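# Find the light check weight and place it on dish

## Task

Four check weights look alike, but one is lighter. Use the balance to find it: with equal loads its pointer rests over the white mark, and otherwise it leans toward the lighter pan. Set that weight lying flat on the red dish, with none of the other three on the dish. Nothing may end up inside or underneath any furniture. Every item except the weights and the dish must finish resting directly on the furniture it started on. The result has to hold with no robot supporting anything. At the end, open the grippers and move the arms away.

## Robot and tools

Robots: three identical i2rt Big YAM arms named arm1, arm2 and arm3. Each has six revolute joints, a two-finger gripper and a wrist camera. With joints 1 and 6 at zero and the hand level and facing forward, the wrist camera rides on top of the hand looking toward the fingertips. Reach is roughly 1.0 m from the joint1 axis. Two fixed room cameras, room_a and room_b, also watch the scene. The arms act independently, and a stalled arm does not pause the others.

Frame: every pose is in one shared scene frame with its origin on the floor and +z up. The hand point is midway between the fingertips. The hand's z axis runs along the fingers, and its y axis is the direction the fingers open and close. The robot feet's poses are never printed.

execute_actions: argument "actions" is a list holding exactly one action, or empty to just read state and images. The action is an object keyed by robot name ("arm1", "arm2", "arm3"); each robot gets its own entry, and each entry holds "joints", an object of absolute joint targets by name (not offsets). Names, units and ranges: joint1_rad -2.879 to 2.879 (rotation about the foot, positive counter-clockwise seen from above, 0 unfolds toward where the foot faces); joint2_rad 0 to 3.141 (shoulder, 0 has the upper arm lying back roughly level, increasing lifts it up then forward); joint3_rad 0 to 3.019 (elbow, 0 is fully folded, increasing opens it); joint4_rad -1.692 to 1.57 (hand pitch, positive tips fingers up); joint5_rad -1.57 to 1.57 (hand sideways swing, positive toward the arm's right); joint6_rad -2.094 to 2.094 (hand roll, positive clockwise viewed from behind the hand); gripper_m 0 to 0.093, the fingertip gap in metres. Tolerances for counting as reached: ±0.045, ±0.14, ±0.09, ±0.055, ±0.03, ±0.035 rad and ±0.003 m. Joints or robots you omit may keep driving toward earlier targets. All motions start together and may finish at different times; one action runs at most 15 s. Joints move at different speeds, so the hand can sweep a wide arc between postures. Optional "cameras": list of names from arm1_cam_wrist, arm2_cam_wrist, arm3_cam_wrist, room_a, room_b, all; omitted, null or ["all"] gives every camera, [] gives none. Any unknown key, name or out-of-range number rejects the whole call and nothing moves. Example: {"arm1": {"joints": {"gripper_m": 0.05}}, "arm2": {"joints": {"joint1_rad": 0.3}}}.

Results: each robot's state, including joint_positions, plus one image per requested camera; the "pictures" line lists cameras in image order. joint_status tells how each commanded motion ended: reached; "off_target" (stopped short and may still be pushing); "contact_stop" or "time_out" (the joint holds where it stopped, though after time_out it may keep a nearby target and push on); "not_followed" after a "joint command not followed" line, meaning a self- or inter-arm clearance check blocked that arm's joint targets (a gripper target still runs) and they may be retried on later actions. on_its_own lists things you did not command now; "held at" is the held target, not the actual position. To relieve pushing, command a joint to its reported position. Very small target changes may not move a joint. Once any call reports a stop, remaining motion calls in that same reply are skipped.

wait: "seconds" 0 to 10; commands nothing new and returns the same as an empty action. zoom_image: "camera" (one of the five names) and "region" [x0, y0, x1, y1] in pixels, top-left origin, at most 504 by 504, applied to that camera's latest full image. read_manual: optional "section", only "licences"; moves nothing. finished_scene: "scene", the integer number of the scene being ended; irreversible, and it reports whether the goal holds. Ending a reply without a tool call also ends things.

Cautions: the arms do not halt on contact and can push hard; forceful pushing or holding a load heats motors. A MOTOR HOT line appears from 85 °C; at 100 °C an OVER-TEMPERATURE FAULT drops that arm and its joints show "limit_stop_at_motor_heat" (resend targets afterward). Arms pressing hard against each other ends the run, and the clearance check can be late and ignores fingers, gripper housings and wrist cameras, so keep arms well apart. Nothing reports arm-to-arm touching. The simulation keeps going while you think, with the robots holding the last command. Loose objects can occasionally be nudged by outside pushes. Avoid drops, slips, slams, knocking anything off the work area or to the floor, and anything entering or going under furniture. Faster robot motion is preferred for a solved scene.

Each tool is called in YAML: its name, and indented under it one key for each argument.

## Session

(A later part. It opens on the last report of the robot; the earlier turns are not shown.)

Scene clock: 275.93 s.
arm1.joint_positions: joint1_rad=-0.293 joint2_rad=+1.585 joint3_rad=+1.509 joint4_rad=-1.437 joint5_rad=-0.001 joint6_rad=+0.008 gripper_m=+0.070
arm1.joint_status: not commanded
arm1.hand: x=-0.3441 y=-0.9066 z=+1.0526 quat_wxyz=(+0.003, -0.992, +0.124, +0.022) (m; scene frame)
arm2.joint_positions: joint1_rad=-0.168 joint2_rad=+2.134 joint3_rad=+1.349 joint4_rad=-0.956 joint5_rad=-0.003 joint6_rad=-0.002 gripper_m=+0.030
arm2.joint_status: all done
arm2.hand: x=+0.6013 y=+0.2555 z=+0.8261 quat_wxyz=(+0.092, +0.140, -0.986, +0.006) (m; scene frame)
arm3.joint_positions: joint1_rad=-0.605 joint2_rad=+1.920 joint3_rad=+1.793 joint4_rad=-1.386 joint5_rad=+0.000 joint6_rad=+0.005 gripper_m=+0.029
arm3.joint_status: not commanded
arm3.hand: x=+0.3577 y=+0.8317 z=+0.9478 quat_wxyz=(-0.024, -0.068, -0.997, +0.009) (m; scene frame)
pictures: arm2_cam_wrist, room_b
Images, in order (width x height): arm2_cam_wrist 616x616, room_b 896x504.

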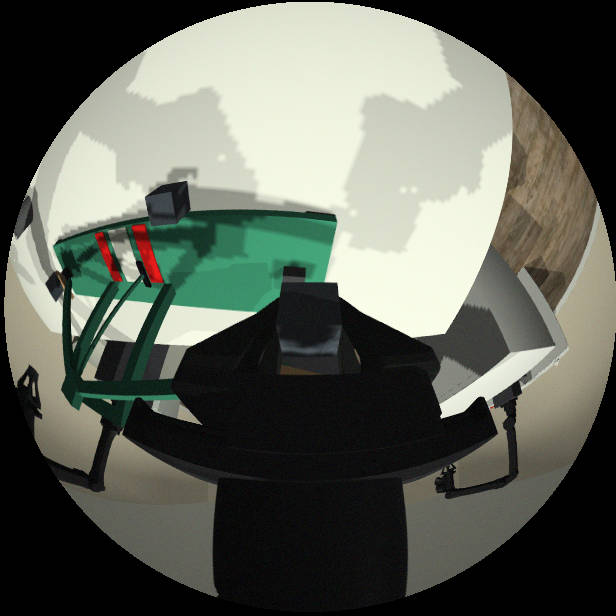

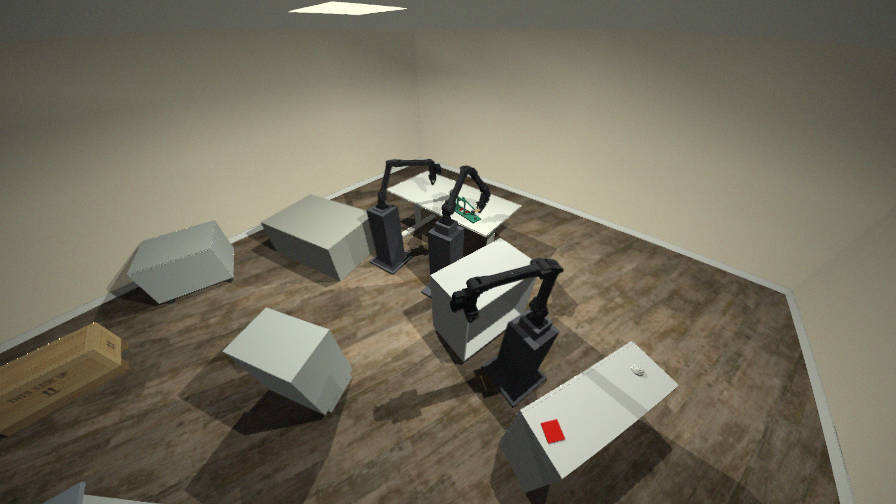

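execute_actions:
  actions:
    - {"arm2":{"joints":{"gripper_m":0.06}}}
  cameras: []

execute_actions:
  actions:
    - {"arm2":{"joints":{"joint2_rad":1.9,"joint3_rad":1.4,"joint4_rad":-1.1}}}
  cameras: ["arm2_cam_wrist","arm3_cam_wrist"]

Scene clock: 277.80 s.
arm1.joint_positions: joint1_rad=-0.293 joint2_rad=+1.585 joint3_rad=+1.509 joint4_rad=-1.437 joint5_rad=-0.001 joint6_rad=+0.008 gripper_m=+0.070
arm1.joint_status: not commanded
arm1.hand: x=-0.3441 y=-0.9066 z=+1.0526 quat_wxyz=(+0.003, -0.992, +0.124, +0.022) (m; scene frame)
arm2.joint_positions: joint1_rad=-0.168 joint2_rad=+2.134 joint3_rad=+1.349 joint4_rad=-0.956 joint5_rad=-0.002 joint6_rad=-0.002 gripper_m=+0.060
arm2.joint_status: all done
arm2.hand: x=+0.6014 y=+0.2553 z=+0.8261 quat_wxyz=(+0.092, +0.140, -0.986, +0.007) (m; scene frame)
arm3.joint_positions: joint1_rad=-0.605 joint2_rad=+1.920 joint3_rad=+1.793 joint4_rad=-1.386 joint5_rad=+0.000 joint6_rad=+0.005 gripper_m=+0.029
arm3.joint_status: not commanded
arm3.hand: x=+0.3577 y=+0.8317 z=+0.9478 quat_wxyz=(-0.024, -0.068, -0.997, +0.009) (m; scene frame)
pictures: none
No camera images: the call's "cameras" was empty. Leave "cameras" out to get every camera's image.

Scene clock: 279.03 s.
arm1.joint_positions: joint1_rad=-0.293 joint2_rad=+1.585 joint3_rad=+1.509 joint4_rad=-1.437 joint5_rad=-0.001 joint6_rad=+0.008 gripper_m=+0.070
arm1.joint_status: not commanded
arm1.hand: x=-0.3441 y=-0.9066 z=+1.0526 quat_wxyz=(+0.003, -0.992, +0.124, +0.022) (m; scene frame)
arm2.joint_positions: joint1_rad=-0.168 joint2_rad=+1.878 joint3_rad=+1.379 joint4_rad=-1.089 joint5_rad=-0.002 joint6_rad=-0.002 gripper_m=+0.060
arm2.joint_status: all done
arm2.hand: x=+0.6251 y=+0.2606 z=+0.9655 quat_wxyz=(+0.016, +0.141, -0.990, -0.004) (m; scene frame)
arm3.joint_positions: joint1_rad=-0.605 joint2_rad=+1.920 joint3_rad=+1.793 joint4_rad=-1.386 joint5_rad=+0.000 joint6_rad=+0.005 gripper_m=+0.029
arm3.joint_status: not commanded
arm3.hand: x=+0.3577 y=+0.8317 z=+0.9478 quat_wxyz=(-0.024, -0.068, -0.997, +0.009) (m; scene frame)
pictures: arm2_cam_wrist, arm3_cam_wrist
Images, in order (width x height): arm2_cam_wrist 616x616, arm3_cam_wrist 616x616.

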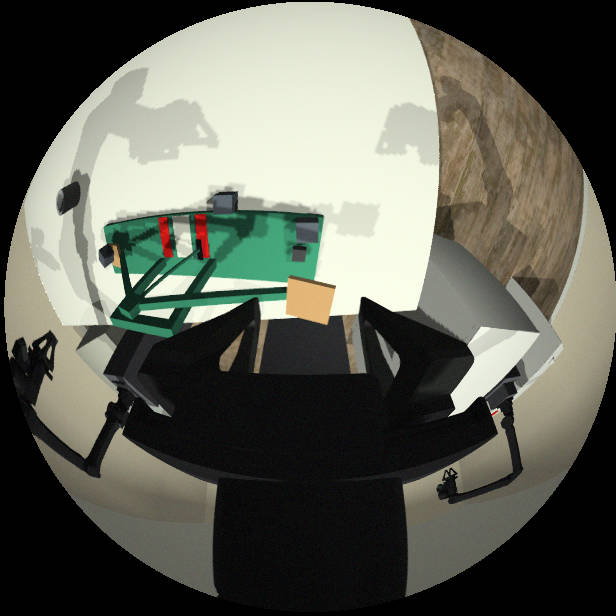

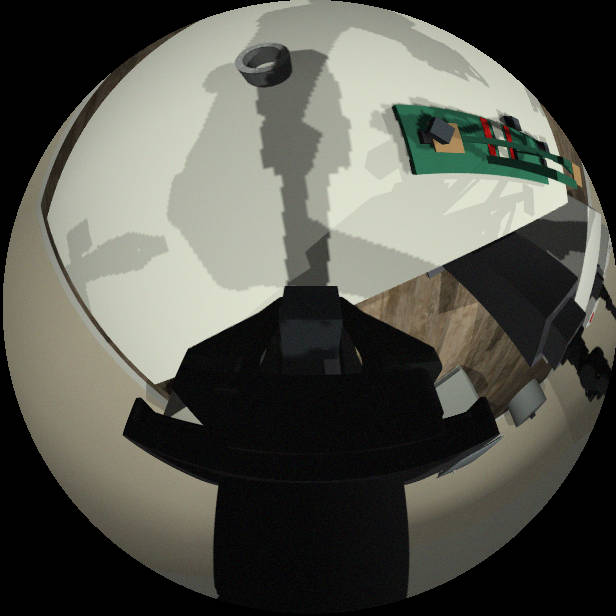

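execute_actions:
  actions:
    - {"arm2":{"joints":{"joint2_rad":2.2,"joint3_rad":1.45,"joint4_rad":-0.95,"gripper_m":0.075}}}
  cameras: ["arm2_cam_wrist"]

Scene clock: 281.60 s.
arm1.joint_positions: joint1_rad=-0.293 joint2_rad=+1.585 joint3_rad=+1.509 joint4_rad=-1.437 joint5_rad=-0.001 joint6_rad=+0.008 gripper_m=+0.070
arm1.joint_status: not commanded
arm1.hand: x=-0.3441 y=-0.9066 z=+1.0526 quat_wxyz=(+0.003, -0.992, +0.124, +0.022) (m; scene frame)
arm2.joint_positions: joint1_rad=-0.168 joint2_rad=+2.208 joint3_rad=+1.429 joint4_rad=-0.960 joint5_rad=-0.002 joint6_rad=-0.002 gripper_m=+0.075
arm2.joint_status: all done
arm2.hand: x=+0.6227 y=+0.2616 z=+0.8073 quat_wxyz=(+0.091, +0.140, -0.986, +0.007) (m; scene frame)
arm3.joint_positions: joint1_rad=-0.605 joint2_rad=+1.920 joint3_rad=+1.793 joint4_rad=-1.386 joint5_rad=+0.000 joint6_rad=+0.005 gripper_m=+0.029
arm3.joint_status: not commanded
arm3.hand: x=+0.3577 y=+0.8317 z=+0.9478 quat_wxyz=(-0.024, -0.068, -0.997, +0.009) (m; scene frame)
pictures: arm2_cam_wrist
Images, in order (width x height): arm2_cam_wrist 616x616.

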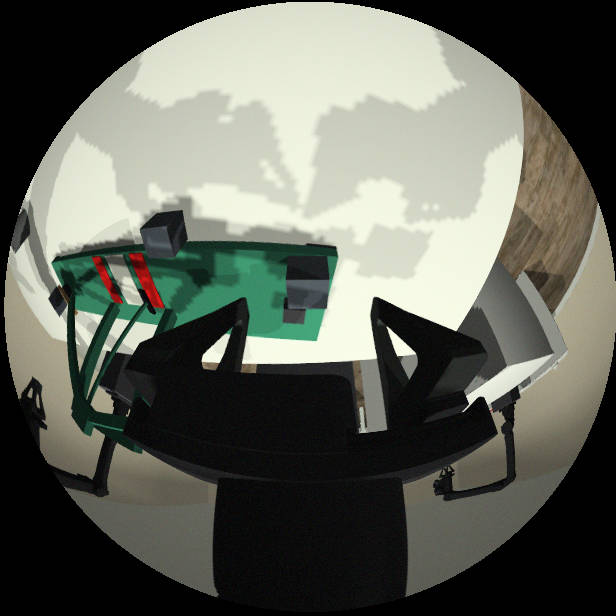

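execute_actions:
  actions:
    - {"arm2":{"joints":{"joint2_rad":2.3,"joint3_rad":1.45,"joint4_rad":-0.8}}}
  cameras: ["arm2_cam_wrist"]

Scene clock: 284.07 s.
arm1.joint_positions: joint1_rad=-0.293 joint2_rad=+1.585 joint3_rad=+1.509 joint4_rad=-1.437 joint5_rad=-0.001 joint6_rad=+0.008 gripper_m=+0.070
arm1.joint_status: not commanded
arm1.hand: x=-0.3441 y=-0.9066 z=+1.0526 quat_wxyz=(+0.003, -0.992, +0.124, +0.022) (m; scene frame)
arm2.joint_positions: joint1_rad=-0.168 joint2_rad=+2.292 joint3_rad=+1.429 joint4_rad=-0.812 joint5_rad=-0.002 joint6_rad=-0.002 gripper_m=+0.075
arm2.joint_status: all done
arm2.hand: x=+0.6348 y=+0.2656 z=+0.7587 quat_wxyz=(+0.059, +0.141, -0.988, +0.002) (m; scene frame)
arm3.joint_positions: joint1_rad=-0.605 joint2_rad=+1.920 joint3_rad=+1.793 joint4_rad=-1.386 joint5_rad=+0.000 joint6_rad=+0.005 gripper_m=+0.029
arm3.joint_status: not commanded
arm3.hand: x=+0.3577 y=+0.8317 z=+0.9478 quat_wxyz=(-0.024, -0.068, -0.997, +0.009) (m; scene frame)
pictures: arm2_cam_wrist
Images, in order (width x height): arm2_cam_wrist 616x616.

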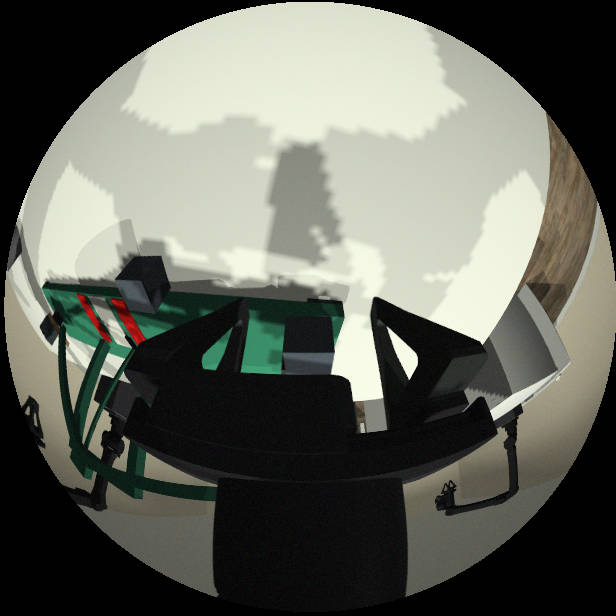

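Close enough; tilt back a bit and close.

execute_actions:
  actions:
    - {"arm2":{"joints":{"joint4_rad":-0.9}}}
  cameras: []

execute_actions:
  actions:
    - {"arm2":{"joints":{"gripper_m":0.02}}}
  cameras: ["arm2_cam_wrist"]

Scene clock: 285.70 s.
arm1.joint_positions: joint1_rad=-0.293 joint2_rad=+1.585 joint3_rad=+1.509 joint4_rad=-1.437 joint5_rad=-0.001 joint6_rad=+0.008 gripper_m=+0.070
arm1.joint_status: not commanded
arm1.hand: x=-0.3441 y=-0.9066 z=+1.0526 quat_wxyz=(+0.003, -0.992, +0.124, +0.022) (m; scene frame)
arm2.joint_positions: joint1_rad=-0.168 joint2_rad=+2.292 joint3_rad=+1.429 joint4_rad=-0.887 joint5_rad=-0.002 joint6_rad=-0.002 gripper_m=+0.075
arm2.joint_status: all done
arm2.hand: x=+0.6173 y=+0.2606 z=+0.7616 quat_wxyz=(+0.096, +0.140, -0.985, +0.007) (m; scene frame)
arm3.joint_positions: joint1_rad=-0.605 joint2_rad=+1.920 joint3_rad=+1.793 joint4_rad=-1.386 joint5_rad=+0.000 joint6_rad=+0.005 gripper_m=+0.029
arm3.joint_status: not commanded
arm3.hand: x=+0.3577 y=+0.8317 z=+0.9478 quat_wxyz=(-0.024, -0.068, -0.997, +0.009) (m; scene frame)
pictures: none
No camera images: the call's "cameras" was empty. Leave "cameras" out to get every camera's image.

Scene clock: 286.30 s.
arm1.joint_positions: joint1_rad=-0.293 joint2_rad=+1.585 joint3_rad=+1.509 joint4_rad=-1.437 joint5_rad=-0.001 joint6_rad=+0.008 gripper_m=+0.070
arm1.joint_status: not commanded
arm1.hand: x=-0.3441 y=-0.9066 z=+1.0526 quat_wxyz=(+0.003, -0.992, +0.124, +0.022) (m; scene frame)
arm2.joint_positions: joint1_rad=-0.168 joint2_rad=+2.292 joint3_rad=+1.429 joint4_rad=-0.887 joint5_rad=-0.001 joint6_rad=-0.002 gripper_m=+0.029
arm2.joint_status: gripper_m off_target (ended at +0.029, target +0.020)
arm2.hand: x=+0.6172 y=+0.2607 z=+0.7616 quat_wxyz=(+0.096, +0.141, -0.985, +0.007) (m; scene frame)
arm3.joint_positions: joint1_rad=-0.605 joint2_rad=+1.920 joint3_rad=+1.793 joint4_rad=-1.386 joint5_rad=+0.000 joint6_rad=+0.005 gripper_m=+0.029
arm3.joint_status: not commanded
arm3.hand: x=+0.3577 y=+0.8317 z=+0.9478 quat_wxyz=(-0.024, -0.068, -0.997, +0.009) (m; scene frame)
pictures: arm2_cam_wrist
Images, in order (width x height): arm2_cam_wrist 616x616.

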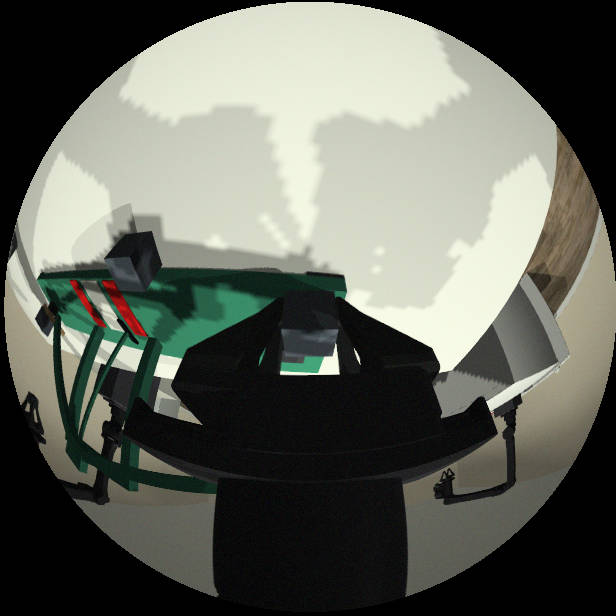

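execute_actions:
  actions:
    - {"arm2":{"joints":{"joint2_rad":2.0,"joint3_rad":1.3,"joint4_rad":-0.95}}}
  cameras: []

execute_actions:
  actions:
    - {"arm2":{"joints":{"joint2_rad":2.06,"joint3_rad":1.22,"joint4_rad":-0.85}}}
  cameras: ["arm2_cam_wrist","room_b"]

Scene clock: 289.20 s.
arm1.joint_positions: joint1_rad=-0.293 joint2_rad=+1.585 joint3_rad=+1.509 joint4_rad=-1.437 joint5_rad=-0.001 joint6_rad=+0.008 gripper_m=+0.070
arm1.joint_status: not commanded
arm1.hand: x=-0.3441 y=-0.9066 z=+1.0526 quat_wxyz=(+0.003, -0.992, +0.124, +0.022) (m; scene frame)
arm2.joint_positions: joint1_rad=-0.164 joint2_rad=+2.018 joint3_rad=+1.305 joint4_rad=-0.935 joint5_rad=+0.002 joint6_rad=+0.006 gripper_m=+0.029
arm2.joint_status: all done
arm2.hand: x=+0.6081 y=+0.2585 z=+0.8713 quat_wxyz=(+0.046, +0.139, -0.989, +0.002) (m; scene frame)
arm3.joint_positions: joint1_rad=-0.605 joint2_rad=+1.920 joint3_rad=+1.793 joint4_rad=-1.386 joint5_rad=+0.000 joint6_rad=+0.005 gripper_m=+0.029
arm3.joint_status: not commanded
arm3.hand: x=+0.3577 y=+0.8317 z=+0.9478 quat_wxyz=(-0.024, -0.068, -0.997, +0.009) (m; scene frame)
pictures: none
No camera images: the call's "cameras" was empty. Leave "cameras" out to get every camera's image.

Scene clock: 289.97 s.
arm1.joint_positions: joint1_rad=-0.293 joint2_rad=+1.585 joint3_rad=+1.509 joint4_rad=-1.437 joint5_rad=-0.001 joint6_rad=+0.008 gripper_m=+0.070
arm1.joint_status: not commanded
arm1.hand: x=-0.3441 y=-0.9066 z=+1.0526 quat_wxyz=(+0.003, -0.992, +0.124, +0.022) (m; scene frame)
arm2.joint_positions: joint1_rad=-0.161 joint2_rad=+2.033 joint3_rad=+1.255 joint4_rad=-0.835 joint5_rad=-0.005 joint6_rad=+0.006 gripper_m=+0.029
arm2.joint_status: all done
arm2.hand: x=+0.6037 y=+0.2604 z=+0.8494 quat_wxyz=(+0.028, +0.140, -0.990, -0.004) (m; scene frame)
arm3.joint_positions: joint1_rad=-0.605 joint2_rad=+1.920 joint3_rad=+1.793 joint4_rad=-1.386 joint5_rad=+0.000 joint6_rad=+0.005 gripper_m=+0.029
arm3.joint_status: not commanded
arm3.hand: x=+0.3577 y=+0.8317 z=+0.9478 quat_wxyz=(-0.024, -0.068, -0.997, +0.009) (m; scene frame)
pictures: arm2_cam_wrist, room_b
Images, in order (width x height): arm2_cam_wrist 616x616, room_b 896x504.

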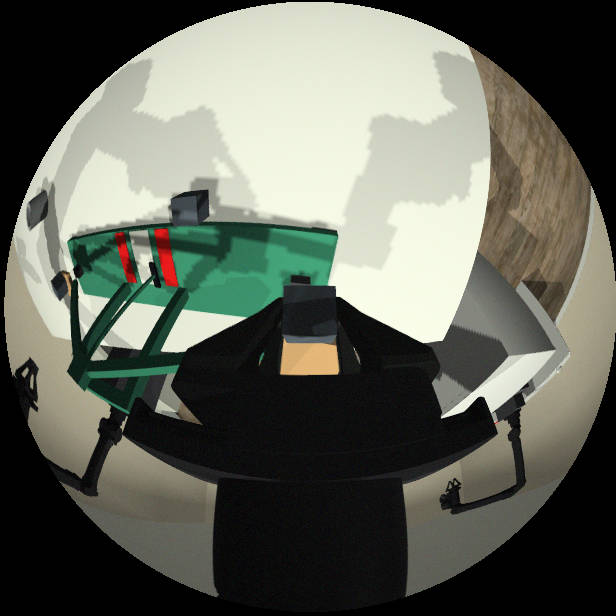

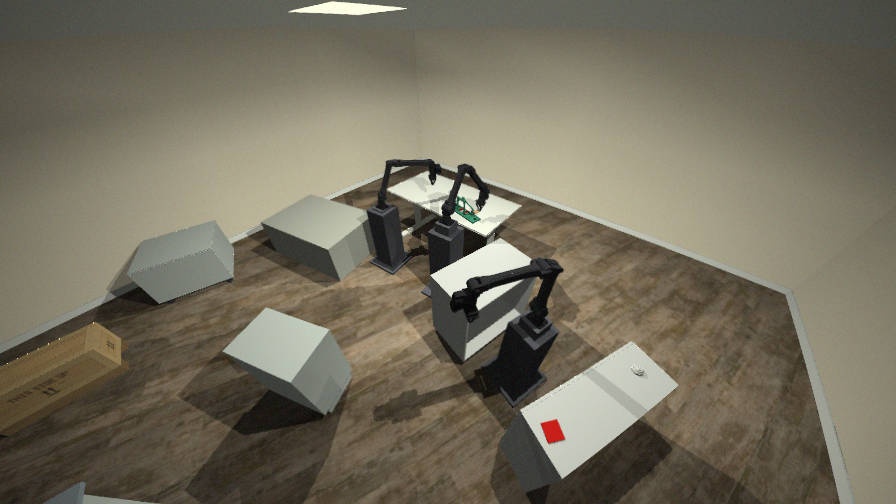

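Back via j4, then down.

execute_actions:
  actions:
    - {"arm2":{"joints":{"joint4_rad":-1.02,"joint3_rad":1.18}}}
  cameras: ["arm2_cam_wrist"]

Scene clock: 292.70 s.
arm1.joint_positions: joint1_rad=-0.293 joint2_rad=+1.585 joint3_rad=+1.509 joint4_rad=-1.437 joint5_rad=-0.001 joint6_rad=+0.008 gripper_m=+0.070
arm1.joint_status: not commanded
arm1.hand: x=-0.3441 y=-0.9066 z=+1.0526 quat_wxyz=(+0.003, -0.992, +0.124, +0.022) (m; scene frame)
arm2.joint_positions: joint1_rad=-0.161 joint2_rad=+2.031 joint3_rad=+1.237 joint4_rad=-0.937 joint5_rad=+0.002 joint6_rad=+0.006 gripper_m=+0.029
arm2.joint_status: joint4_rad time_out (moved -0.102 of -0.185); the others done
arm2.on_its_own: joint4_rad reads -0.937 and still pushes toward -1.020 since a time_out
arm2.hand: x=+0.5717 y=+0.2496 z=+0.8487 quat_wxyz=(+0.086, +0.140, -0.986, +0.008) (m; scene frame)
arm3.joint_positions: joint1_rad=-0.605 joint2_rad=+1.920 joint3_rad=+1.793 joint4_rad=-1.386 joint5_rad=+0.000 joint6_rad=+0.005 gripper_m=+0.029
arm3.joint_status: not commanded
arm3.hand: x=+0.3577 y=+0.8317 z=+0.9478 quat_wxyz=(-0.024, -0.068, -0.997, +0.009) (m; scene frame)
pictures: arm2_cam_wrist
Images, in order (width x height): arm2_cam_wrist 616x616.

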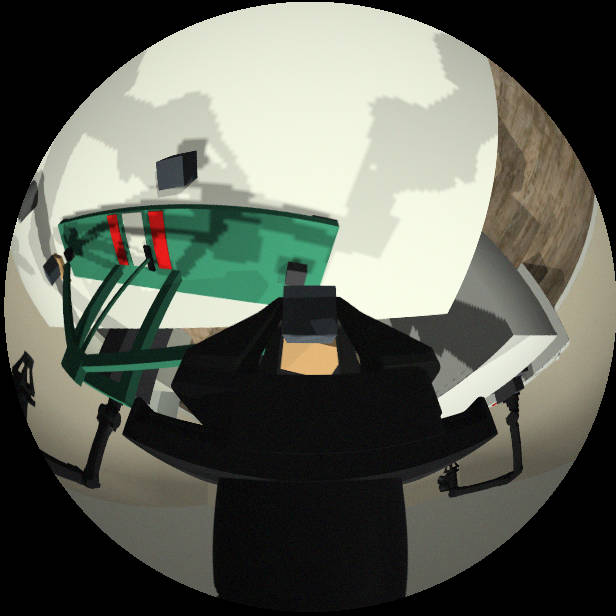

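execute_actions:
  actions:
    - {"arm2":{"joints":{"joint4_rad":-0.93,"gripper_m":0.036}}}
  cameras: []

execute_actions:
  actions:
    - {"arm2":{"joints":{"gripper_m":0.06}}}
  cameras: []

execute_actions:
  actions:
    - {"arm2":{"joints":{"joint2_rad":1.8,"joint3_rad":1.3,"joint4_rad":-1.0}}}
  cameras: ["arm2_cam_wrist","arm3_cam_wrist"]

Scene clock: 295.83 s.
arm1.joint_positions: joint1_rad=-0.293 joint2_rad=+1.585 joint3_rad=+1.509 joint4_rad=-1.437 joint5_rad=-0.001 joint6_rad=+0.008 gripper_m=+0.070
arm1.joint_status: not commanded
arm1.hand: x=-0.3441 y=-0.9066 z=+1.0526 quat_wxyz=(+0.003, -0.992, +0.124, +0.022) (m; scene frame)
arm2.joint_positions: joint1_rad=-0.161 joint2_rad=+2.032 joint3_rad=+1.206 joint4_rad=-0.932 joint5_rad=+0.000 joint6_rad=+0.008 gripper_m=+0.036
arm2.joint_status: all done
arm2.hand: x=+0.5571 y=+0.2457 z=+0.8415 quat_wxyz=(+0.100, +0.139, -0.985, +0.010) (m; scene frame)
arm3.joint_positions: joint1_rad=-0.605 joint2_rad=+1.920 joint3_rad=+1.793 joint4_rad=-1.386 joint5_rad=+0.000 joint6_rad=+0.005 gripper_m=+0.029
arm3.joint_status: not commanded
arm3.hand: x=+0.3577 y=+0.8317 z=+0.9478 quat_wxyz=(-0.024, -0.068, -0.997, +0.009) (m; scene frame)
pictures: none
No camera images: the call's "cameras" was empty. Leave "cameras" out to get every camera's image.

Scene clock: 296.47 s.
arm1.joint_positions: joint1_rad=-0.293 joint2_rad=+1.585 joint3_rad=+1.509 joint4_rad=-1.437 joint5_rad=-0.001 joint6_rad=+0.008 gripper_m=+0.070
arm1.joint_status: not commanded
arm1.hand: x=-0.3441 y=-0.9066 z=+1.0526 quat_wxyz=(+0.003, -0.992, +0.124, +0.022) (m; scene frame)
arm2.joint_positions: joint1_rad=-0.161 joint2_rad=+2.037 joint3_rad=+1.191 joint4_rad=-0.932 joint5_rad=+0.002 joint6_rad=+0.007 gripper_m=+0.060
arm2.joint_status: all done
arm2.hand: x=+0.5487 y=+0.2430 z=+0.8363 quat_wxyz=(+0.109, +0.139, -0.984, +0.012) (m; scene frame)
arm3.joint_positions: joint1_rad=-0.605 joint2_rad=+1.920 joint3_rad=+1.793 joint4_rad=-1.386 joint5_rad=+0.000 joint6_rad=+0.005 gripper_m=+0.029
arm3.joint_status: not commanded
arm3.hand: x=+0.3577 y=+0.8317 z=+0.9478 quat_wxyz=(-0.024, -0.068, -0.997, +0.009) (m; scene frame)
pictures: none
No camera images: the call's "cameras" was empty. Leave "cameras" out to get every camera's image.

Scene clock: 297.73 s.
arm1.joint_positions: joint1_rad=-0.293 joint2_rad=+1.585 joint3_rad=+1.509 joint4_rad=-1.437 joint5_rad=-0.001 joint6_rad=+0.008 gripper_m=+0.070
arm1.joint_status: not commanded
arm1.hand: x=-0.3441 y=-0.9066 z=+1.0526 quat_wxyz=(+0.003, -0.992, +0.124, +0.022) (m; scene frame)
arm2.joint_positions: joint1_rad=-0.161 joint2_rad=+1.782 joint3_rad=+1.284 joint4_rad=-0.989 joint5_rad=+0.002 joint6_rad=+0.007 gripper_m=+0.060
arm2.joint_status: all done
arm2.hand: x=+0.6162 y=+0.2613 z=+0.9827 quat_wxyz=(-0.034, +0.139, -0.990, -0.009) (m; scene frame)
arm3.joint_positions: joint1_rad=-0.605 joint2_rad=+1.920 joint3_rad=+1.793 joint4_rad=-1.386 joint5_rad=+0.000 joint6_rad=+0.005 gripper_m=+0.029
arm3.joint_status: not commanded
arm3.hand: x=+0.3577 y=+0.8317 z=+0.9478 quat_wxyz=(-0.024, -0.068, -0.997, +0.009) (m; scene frame)
pictures: arm2_cam_wrist, arm3_cam_wrist
Images, in order (width x height): arm2_cam_wrist 616x616, arm3_cam_wrist 616x616.

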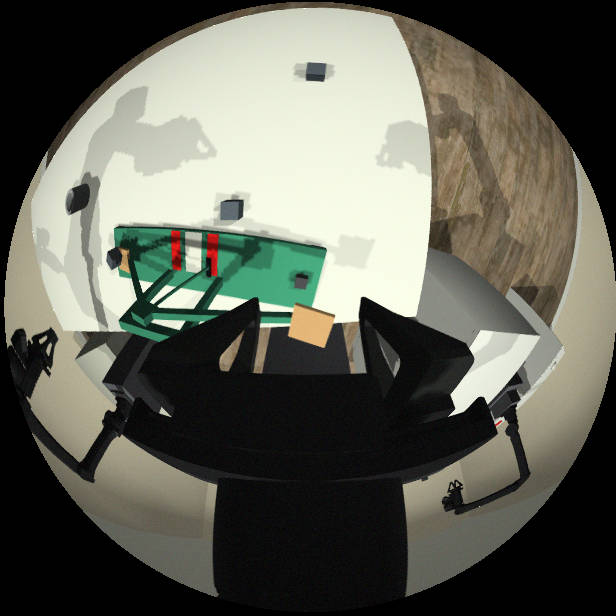

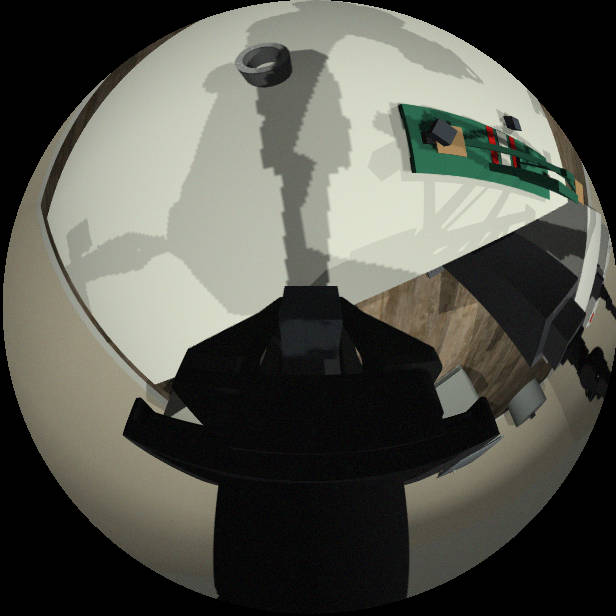

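execute_actions:
  actions:
    - {"arm2":{"joints":{"joint1_rad":0.0,"joint2_rad":2.15,"joint3_rad":1.5,"joint4_rad":-1.0,"gripper_m":0.085}}}
  cameras: ["arm2_cam_wrist"]

Scene clock: 300.50 s.
arm1.joint_positions: joint1_rad=-0.293 joint2_rad=+1.585 joint3_rad=+1.509 joint4_rad=-1.437 joint5_rad=-0.001 joint6_rad=+0.008 gripper_m=+0.070
arm1.joint_status: not commanded
arm1.hand: x=-0.3441 y=-0.9066 z=+1.0526 quat_wxyz=(+0.003, -0.992, +0.124, +0.022) (m; scene frame)
arm2.joint_positions: joint1_rad=+0.004 joint2_rad=+2.157 joint3_rad=+1.472 joint4_rad=-0.993 joint5_rad=+0.000 joint6_rad=+0.006 gripper_m=+0.085
arm2.joint_status: all done
arm2.hand: x=+0.6133 y=+0.3577 z=+0.8468 quat_wxyz=(+0.059, +0.221, -0.973, +0.007) (m; scene frame)
arm3.joint_positions: joint1_rad=-0.605 joint2_rad=+1.920 joint3_rad=+1.793 joint4_rad=-1.386 joint5_rad=+0.000 joint6_rad=+0.005 gripper_m=+0.029
arm3.joint_status: not commanded
arm3.hand: x=+0.3577 y=+0.8317 z=+0.9478 quat_wxyz=(-0.024, -0.068, -0.997, +0.009) (m; scene frame)
pictures: arm2_cam_wrist
Images, in order (width x height): arm2_cam_wrist 616x616.

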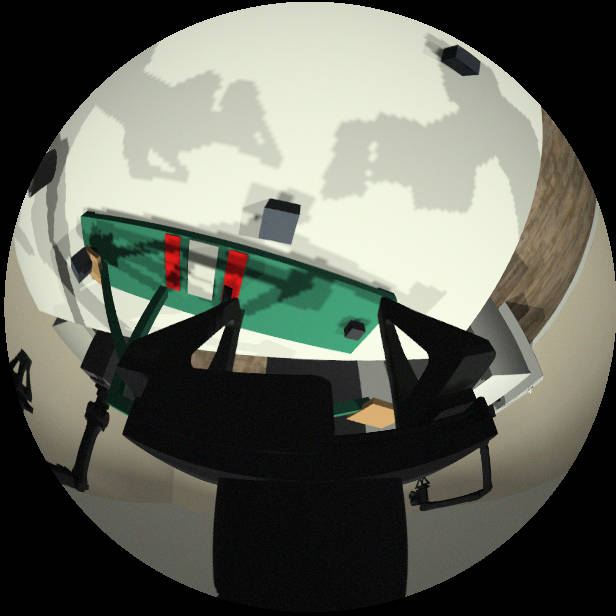

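execute_actions:
  actions:
    - {"arm2":{"joints":{"joint1_rad":0.04,"joint2_rad":2.3,"joint3_rad":1.62,"joint4_rad":-0.92,"joint6_rad":0.25}}}
  cameras: ["arm2_cam_wrist"]

Scene clock: 303.10 s.
arm1.joint_positions: joint1_rad=-0.293 joint2_rad=+1.585 joint3_rad=+1.509 joint4_rad=-1.437 joint5_rad=-0.001 joint6_rad=+0.008 gripper_m=+0.070
arm1.joint_status: not commanded
arm1.hand: x=-0.3441 y=-0.9066 z=+1.0526 quat_wxyz=(+0.003, -0.992, +0.124, +0.022) (m; scene frame)
arm2.joint_positions: joint1_rad=+0.038 joint2_rad=+2.288 joint3_rad=+1.591 joint4_rad=-0.926 joint5_rad=+0.000 joint6_rad=+0.241 gripper_m=+0.085
arm2.joint_status: all done
arm2.hand: x=+0.6433 y=+0.3956 z=+0.8045 quat_wxyz=(+0.032, +0.122, -0.992, +0.005) (m; scene frame)
arm3.joint_positions: joint1_rad=-0.605 joint2_rad=+1.920 joint3_rad=+1.793 joint4_rad=-1.386 joint5_rad=+0.000 joint6_rad=+0.005 gripper_m=+0.029
arm3.joint_status: not commanded
arm3.hand: x=+0.3577 y=+0.8317 z=+0.9478 quat_wxyz=(-0.024, -0.068, -0.997, +0.009) (m; scene frame)
pictures: arm2_cam_wrist
Images, in order (width x height): arm2_cam_wrist 616x616.

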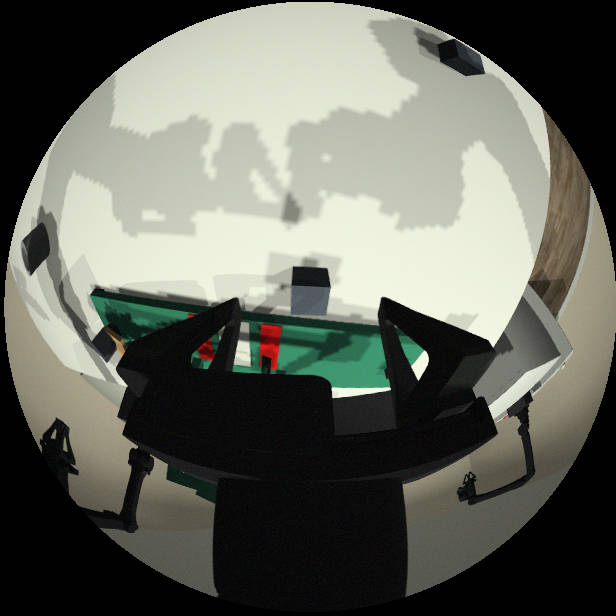

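execute_actions:
  actions:
    - {"arm2":{"joints":{"joint2_rad":2.4,"joint3_rad":1.66,"joint4_rad":-0.8}}}
  cameras: ["arm2_cam_wrist"]

Scene clock: 304.80 s.
arm1.joint_positions: joint1_rad=-0.293 joint2_rad=+1.585 joint3_rad=+1.509 joint4_rad=-1.437 joint5_rad=-0.001 joint6_rad=+0.008 gripper_m=+0.070
arm1.joint_status: not commanded
arm1.hand: x=-0.3441 y=-0.9066 z=+1.0526 quat_wxyz=(+0.003, -0.992, +0.124, +0.022) (m; scene frame)
arm2.joint_positions: joint1_rad=+0.038 joint2_rad=+2.390 joint3_rad=+1.629 joint4_rad=-0.813 joint5_rad=+0.000 joint6_rad=+0.242 gripper_m=+0.085
arm2.joint_status: all done
arm2.hand: x=+0.6592 y=+0.4047 z=+0.7540 quat_wxyz=(+0.009, +0.122, -0.993, -0.004) (m; scene frame)
arm3.joint_positions: joint1_rad=-0.605 joint2_rad=+1.920 joint3_rad=+1.793 joint4_rad=-1.386 joint5_rad=+0.000 joint6_rad=+0.005 gripper_m=+0.029
arm3.joint_status: not commanded
arm3.hand: x=+0.3577 y=+0.8317 z=+0.9478 quat_wxyz=(-0.024, -0.068, -0.997, +0.009) (m; scene frame)
pictures: arm2_cam_wrist
Images, in order (width x height): arm2_cam_wrist 616x616.

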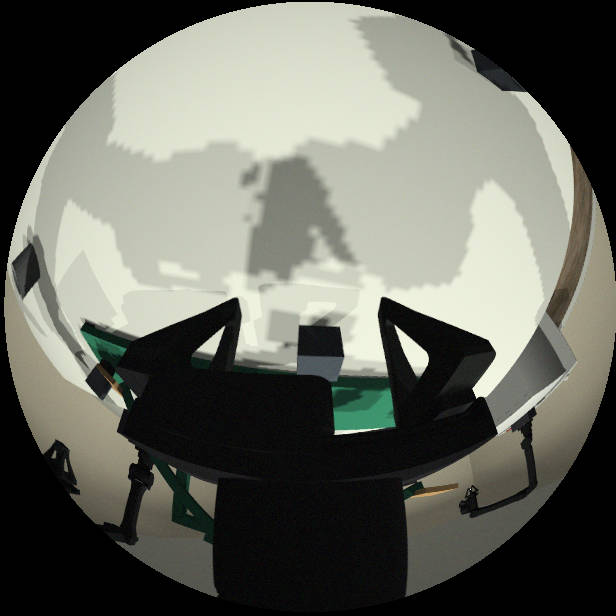

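execute_actions:
  actions:
    - {"arm2":{"joints":{"joint2_rad":2.45,"joint4_rad":-0.9}}}
  cameras: []

execute_actions:
  actions:
    - {"arm2":{"joints":{"gripper_m":0.02}}}
  cameras: ["arm2_cam_wrist"]

Scene clock: 307.17 s.
arm1.joint_positions: joint1_rad=-0.293 joint2_rad=+1.585 joint3_rad=+1.509 joint4_rad=-1.437 joint5_rad=-0.001 joint6_rad=+0.008 gripper_m=+0.070
arm1.joint_status: not commanded
arm1.hand: x=-0.3441 y=-0.9066 z=+1.0526 quat_wxyz=(+0.003, -0.992, +0.124, +0.022) (m; scene frame)
arm2.joint_positions: joint1_rad=+0.037 joint2_rad=+2.417 joint3_rad=+1.635 joint4_rad=-0.887 joint5_rad=-0.002 joint6_rad=+0.245 gripper_m=+0.085
arm2.joint_status: all done
arm2.hand: x=+0.6385 y=+0.3938 z=+0.7407 quat_wxyz=(+0.053, +0.120, -0.991, +0.013) (m; scene frame)
arm3.joint_positions: joint1_rad=-0.605 joint2_rad=+1.920 joint3_rad=+1.793 joint4_rad=-1.386 joint5_rad=+0.000 joint6_rad=+0.005 gripper_m=+0.029
arm3.joint_status: not commanded
arm3.hand: x=+0.3577 y=+0.8317 z=+0.9478 quat_wxyz=(-0.024, -0.068, -0.997, +0.009) (m; scene frame)
pictures: none
No camera images: the call's "cameras" was empty. Leave "cameras" out to get every camera's image.

Scene clock: 307.80 s.
arm1.joint_positions: joint1_rad=-0.293 joint2_rad=+1.585 joint3_rad=+1.509 joint4_rad=-1.437 joint5_rad=-0.001 joint6_rad=+0.008 gripper_m=+0.070
arm1.joint_status: not commanded
arm1.hand: x=-0.3441 y=-0.9066 z=+1.0526 quat_wxyz=(+0.003, -0.992, +0.124, +0.022) (m; scene frame)
arm2.joint_positions: joint1_rad=+0.037 joint2_rad=+2.419 joint3_rad=+1.635 joint4_rad=-0.887 joint5_rad=-0.002 joint6_rad=+0.245 gripper_m=+0.029
arm2.joint_status: gripper_m off_target (ended at +0.029, target +0.020)
arm2.hand: x=+0.6381 y=+0.3936 z=+0.7401 quat_wxyz=(+0.054, +0.120, -0.991, +0.013) (m; scene frame)
arm3.joint_positions: joint1_rad=-0.605 joint2_rad=+1.920 joint3_rad=+1.793 joint4_rad=-1.386 joint5_rad=+0.000 joint6_rad=+0.005 gripper_m=+0.029
arm3.joint_status: not commanded
arm3.hand: x=+0.3577 y=+0.8317 z=+0.9478 quat_wxyz=(-0.024, -0.068, -0.997, +0.009) (m; scene frame)
pictures: arm2_cam_wrist
Images, in order (width x height): arm2_cam_wrist 616x616.

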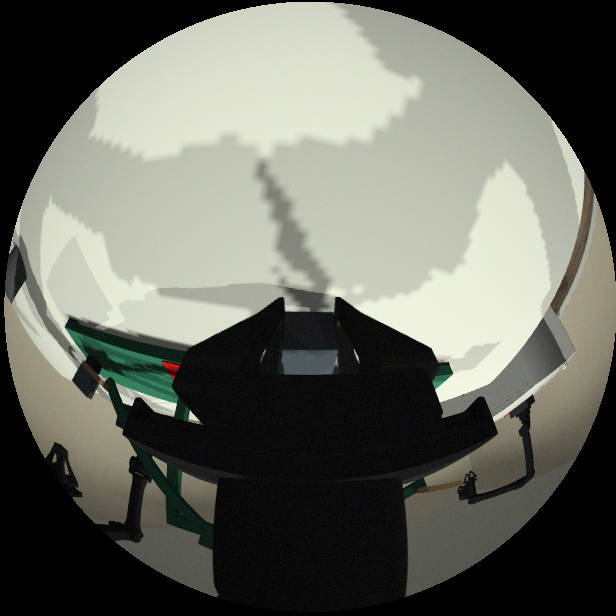

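execute_actions:
  actions:
    - {"arm2":{"joints":{"joint2_rad":1.95,"joint3_rad":1.3,"joint4_rad":-0.92}}}
  cameras: []

execute_actions:
  actions:
    - {"arm2":{"joints":{"joint1_rad":-0.165,"joint2_rad":1.95,"joint3_rad":1.13,"joint4_rad":-0.76,"joint6_rad":0}}}
  cameras: ["arm2_cam_wrist","room_b"]

Scene clock: 310.50 s.
arm1.joint_positions: joint1_rad=-0.293 joint2_rad=+1.585 joint3_rad=+1.509 joint4_rad=-1.437 joint5_rad=-0.001 joint6_rad=+0.008 gripper_m=+0.070
arm1.joint_status: not commanded
arm1.hand: x=-0.3441 y=-0.9066 z=+1.0526 quat_wxyz=(+0.003, -0.992, +0.124, +0.022) (m; scene frame)
arm2.joint_positions: joint1_rad=+0.033 joint2_rad=+1.937 joint3_rad=+1.308 joint4_rad=-0.912 joint5_rad=+0.003 joint6_rad=+0.251 gripper_m=+0.029
arm2.joint_status: all done
arm2.hand: x=+0.5891 y=+0.3617 z=+0.9140 quat_wxyz=(-0.007, +0.115, -0.993, -0.008) (m; scene frame)
arm3.joint_positions: joint1_rad=-0.605 joint2_rad=+1.920 joint3_rad=+1.793 joint4_rad=-1.386 joint5_rad=+0.000 joint6_rad=+0.005 gripper_m=+0.029
arm3.joint_status: not commanded
arm3.hand: x=+0.3577 y=+0.8317 z=+0.9478 quat_wxyz=(-0.024, -0.068, -0.997, +0.009) (m; scene frame)
pictures: none
No camera images: the call's "cameras" was empty. Leave "cameras" out to get every camera's image.

Scene clock: 311.77 s.
arm1.joint_positions: joint1_rad=-0.293 joint2_rad=+1.585 joint3_rad=+1.509 joint4_rad=-1.437 joint5_rad=-0.001 joint6_rad=+0.008 gripper_m=+0.070
arm1.joint_status: not commanded
arm1.hand: x=-0.3441 y=-0.9066 z=+1.0526 quat_wxyz=(+0.003, -0.992, +0.124, +0.022) (m; scene frame)
arm2.joint_positions: joint1_rad=-0.170 joint2_rad=+1.943 joint3_rad=+1.139 joint4_rad=-0.766 joint5_rad=+0.002 joint6_rad=+0.009 gripper_m=+0.029
arm2.joint_status: all done
arm2.hand: x=+0.5815 y=+0.2476 z=+0.8618 quat_wxyz=(+0.007, +0.134, -0.991, -0.003) (m; scene frame)
arm3.joint_positions: joint1_rad=-0.605 joint2_rad=+1.920 joint3_rad=+1.793 joint4_rad=-1.386 joint5_rad=+0.000 joint6_rad=+0.005 gripper_m=+0.029
arm3.joint_status: not commanded
arm3.hand: x=+0.3577 y=+0.8317 z=+0.9478 quat_wxyz=(-0.024, -0.068, -0.997, +0.009) (m; scene frame)
pictures: arm2_cam_wrist, room_b
Images, in order (width x height): arm2_cam_wrist 616x616, room_b 896x504.

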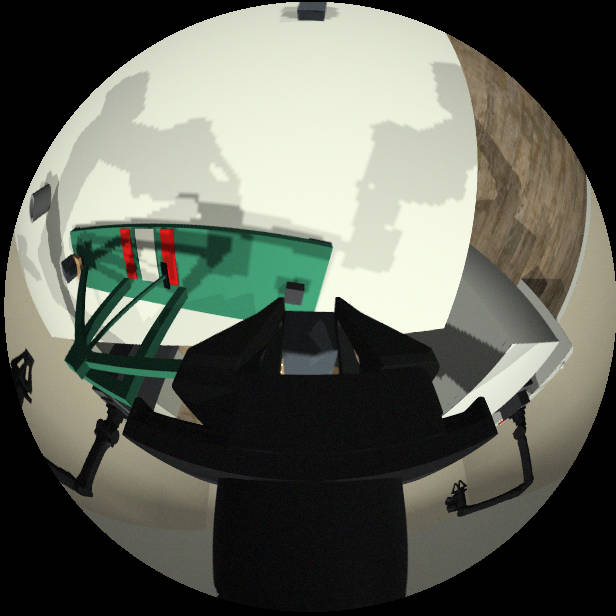

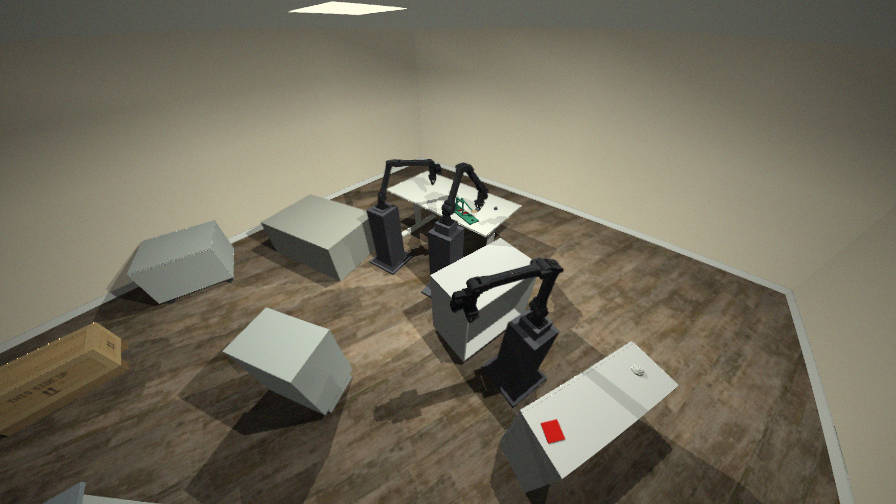

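execute_actions:
  actions:
    - {"arm2":{"joints":{"gripper_m":0.036}}}
  cameras: []

execute_actions:
  actions:
    - {"arm2":{"joints":{"gripper_m":0.07}}}
  cameras: ["arm2_cam_wrist"]

execute_actions:
  actions:
    - {"arm2":{"joints":{"joint2_rad":1.7,"joint3_rad":1.2,"joint4_rad":-1.0}}}
  cameras: ["arm2_cam_wrist","arm3_cam_wrist"]

Scene clock: 313.87 s.
arm1.joint_positions: joint1_rad=-0.293 joint2_rad=+1.585 joint3_rad=+1.509 joint4_rad=-1.437 joint5_rad=-0.001 joint6_rad=+0.008 gripper_m=+0.070
arm1.joint_status: not commanded
arm1.hand: x=-0.3441 y=-0.9066 z=+1.0526 quat_wxyz=(+0.003, -0.992, +0.124, +0.022) (m; scene frame)
arm2.joint_positions: joint1_rad=-0.170 joint2_rad=+1.943 joint3_rad=+1.139 joint4_rad=-0.766 joint5_rad=+0.002 joint6_rad=+0.008 gripper_m=+0.036
arm2.joint_status: all done
arm2.hand: x=+0.5815 y=+0.2476 z=+0.8618 quat_wxyz=(+0.007, +0.134, -0.991, -0.003) (m; scene frame)
arm3.joint_positions: joint1_rad=-0.605 joint2_rad=+1.920 joint3_rad=+1.793 joint4_rad=-1.386 joint5_rad=+0.000 joint6_rad=+0.005 gripper_m=+0.029
arm3.joint_status: not commanded
arm3.hand: x=+0.3577 y=+0.8317 z=+0.9478 quat_wxyz=(-0.024, -0.068, -0.997, +0.009) (m; scene frame)
pictures: none
No camera images: the call's "cameras" was empty. Leave "cameras" out to get every camera's image.

Scene clock: 314.40 s.
arm1.joint_positions: joint1_rad=-0.293 joint2_rad=+1.585 joint3_rad=+1.509 joint4_rad=-1.437 joint5_rad=-0.001 joint6_rad=+0.008 gripper_m=+0.070
arm1.joint_status: not commanded
arm1.hand: x=-0.3441 y=-0.9066 z=+1.0526 quat_wxyz=(+0.003, -0.992, +0.124, +0.022) (m; scene frame)
arm2.joint_positions: joint1_rad=-0.170 joint2_rad=+1.943 joint3_rad=+1.139 joint4_rad=-0.766 joint5_rad=+0.002 joint6_rad=+0.008 gripper_m=+0.070
arm2.joint_status: all done
arm2.hand: x=+0.5815 y=+0.2476 z=+0.8618 quat_wxyz=(+0.007, +0.135, -0.991, -0.003) (m; scene frame)
arm3.joint_positions: joint1_rad=-0.605 joint2_rad=+1.920 joint3_rad=+1.793 joint4_rad=-1.386 joint5_rad=+0.000 joint6_rad=+0.005 gripper_m=+0.029
arm3.joint_status: not commanded
arm3.hand: x=+0.3577 y=+0.8317 z=+0.9478 quat_wxyz=(-0.024, -0.068, -0.997, +0.009) (m; scene frame)
pictures: arm2_cam_wrist
Images, in order (width x height): arm2_cam_wrist 616x616.

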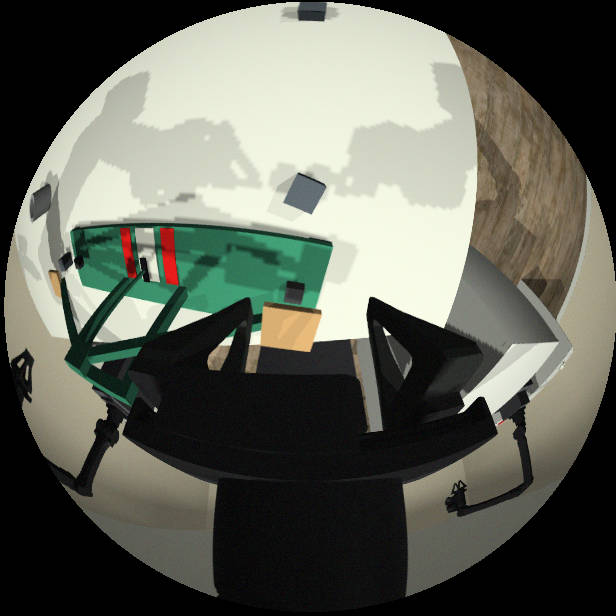

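Scene clock: 315.57 s.
arm1.joint_positions: joint1_rad=-0.293 joint2_rad=+1.585 joint3_rad=+1.509 joint4_rad=-1.437 joint5_rad=-0.001 joint6_rad=+0.008 gripper_m=+0.070
arm1.joint_status: not commanded
arm1.hand: x=-0.3441 y=-0.9066 z=+1.0526 quat_wxyz=(+0.003, -0.992, +0.124, +0.022) (m; scene frame)
arm2.joint_positions: joint1_rad=-0.170 joint2_rad=+1.680 joint3_rad=+1.173 joint4_rad=-0.987 joint5_rad=+0.002 joint6_rad=+0.008 gripper_m=+0.070
arm2.joint_status: all done
arm2.hand: x=+0.5791 y=+0.2455 z=+0.9932 quat_wxyz=(-0.031, +0.134, -0.990, -0.009) (m; scene frame)
arm3.joint_positions: joint1_rad=-0.605 joint2_rad=+1.920 joint3_rad=+1.793 joint4_rad=-1.386 joint5_rad=+0.000 joint6_rad=+0.005 gripper_m=+0.029
arm3.joint_status: not commanded
arm3.hand: x=+0.3577 y=+0.8317 z=+0.9478 quat_wxyz=(-0.024, -0.068, -0.997, +0.009) (m; scene frame)
pictures: arm2_cam_wrist, arm3_cam_wrist
Images, in order (width x height): arm2_cam_wrist 616x616, arm3_cam_wrist 616x616.

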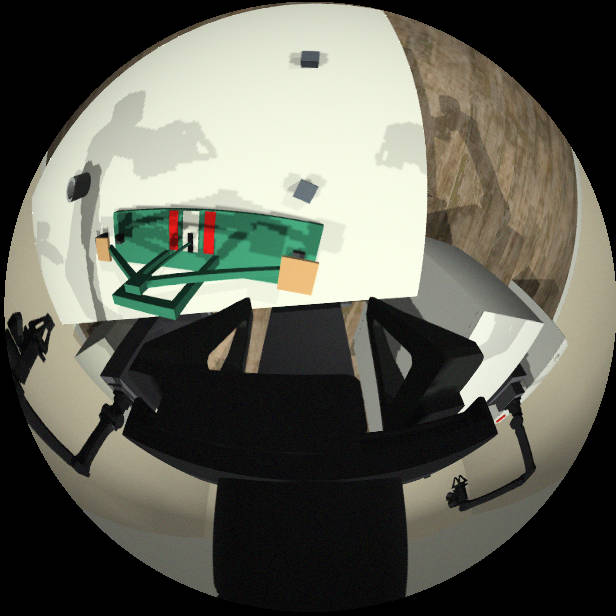

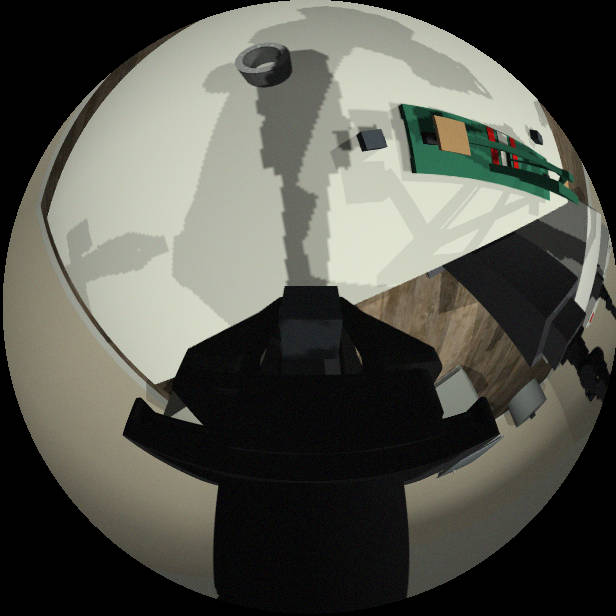

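execute_actions:
  actions:
    - {"arm3":{"joints":{"joint1_rad":-0.93,"joint2_rad":2.2,"joint3_rad":2.2,"joint4_rad":-1.5}},"arm2":{"joints":{"joint1_rad":-0.15,"joint2_rad":2.25,"joint3_rad":1.6,"joint4_rad":-0.95,"joint6_rad":0.45,"gripper_m":0.085}}}
  cameras: ["arm2_cam_wrist","arm3_cam_wrist"]

Scene clock: 320.33 s.
arm1.joint_positions: joint1_rad=-0.293 joint2_rad=+1.585 joint3_rad=+1.509 joint4_rad=-1.437 joint5_rad=-0.001 joint6_rad=+0.008 gripper_m=+0.070
arm1.joint_status: not commanded
arm1.hand: x=-0.3441 y=-0.9066 z=+1.0526 quat_wxyz=(+0.003, -0.992, +0.124, +0.022) (m; scene frame)
arm2.joint_positions: joint1_rad=-0.158 joint2_rad=+2.257 joint3_rad=+1.558 joint4_rad=-0.953 joint5_rad=+0.002 joint6_rad=+0.442 gripper_m=+0.085
arm2.joint_status: all done
arm2.hand: x=+0.6738 y=+0.2817 z=+0.8127 quat_wxyz=(+0.046, -0.076, -0.996, +0.013) (m; scene frame)
arm3.joint_positions: joint1_rad=-0.924 joint2_rad=+2.237 joint3_rad=+2.129 joint4_rad=-1.485 joint5_rad=+0.000 joint6_rad=+0.005 gripper_m=+0.029
arm3.joint_status: all done
arm3.hand: x=+0.3692 y=+0.6135 z=+0.8802 quat_wxyz=(+0.015, -0.226, -0.974, +0.005) (m; scene frame)
pictures: arm2_cam_wrist, arm3_cam_wrist
Images, in order (width x height): arm2_cam_wrist 616x616, arm3_cam_wrist 616x616.

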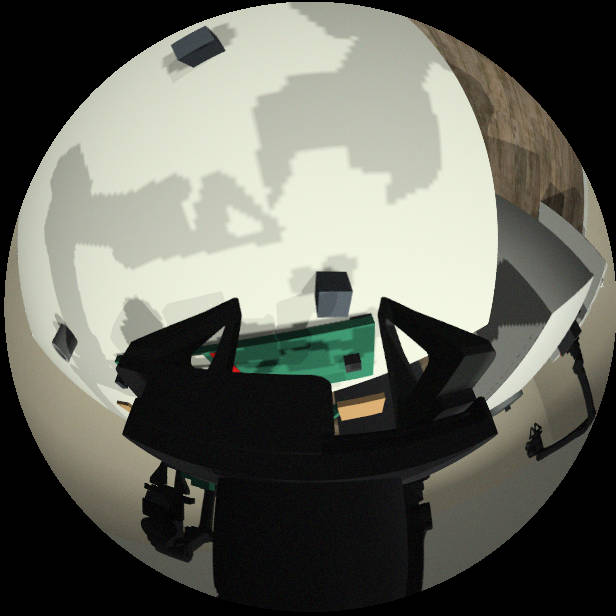

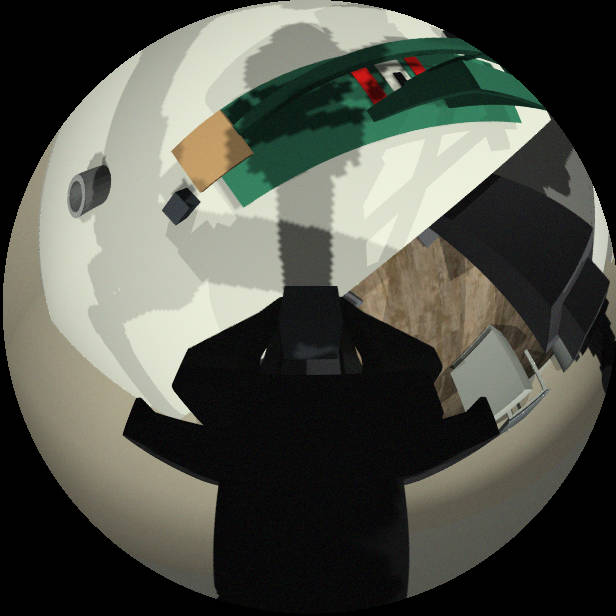

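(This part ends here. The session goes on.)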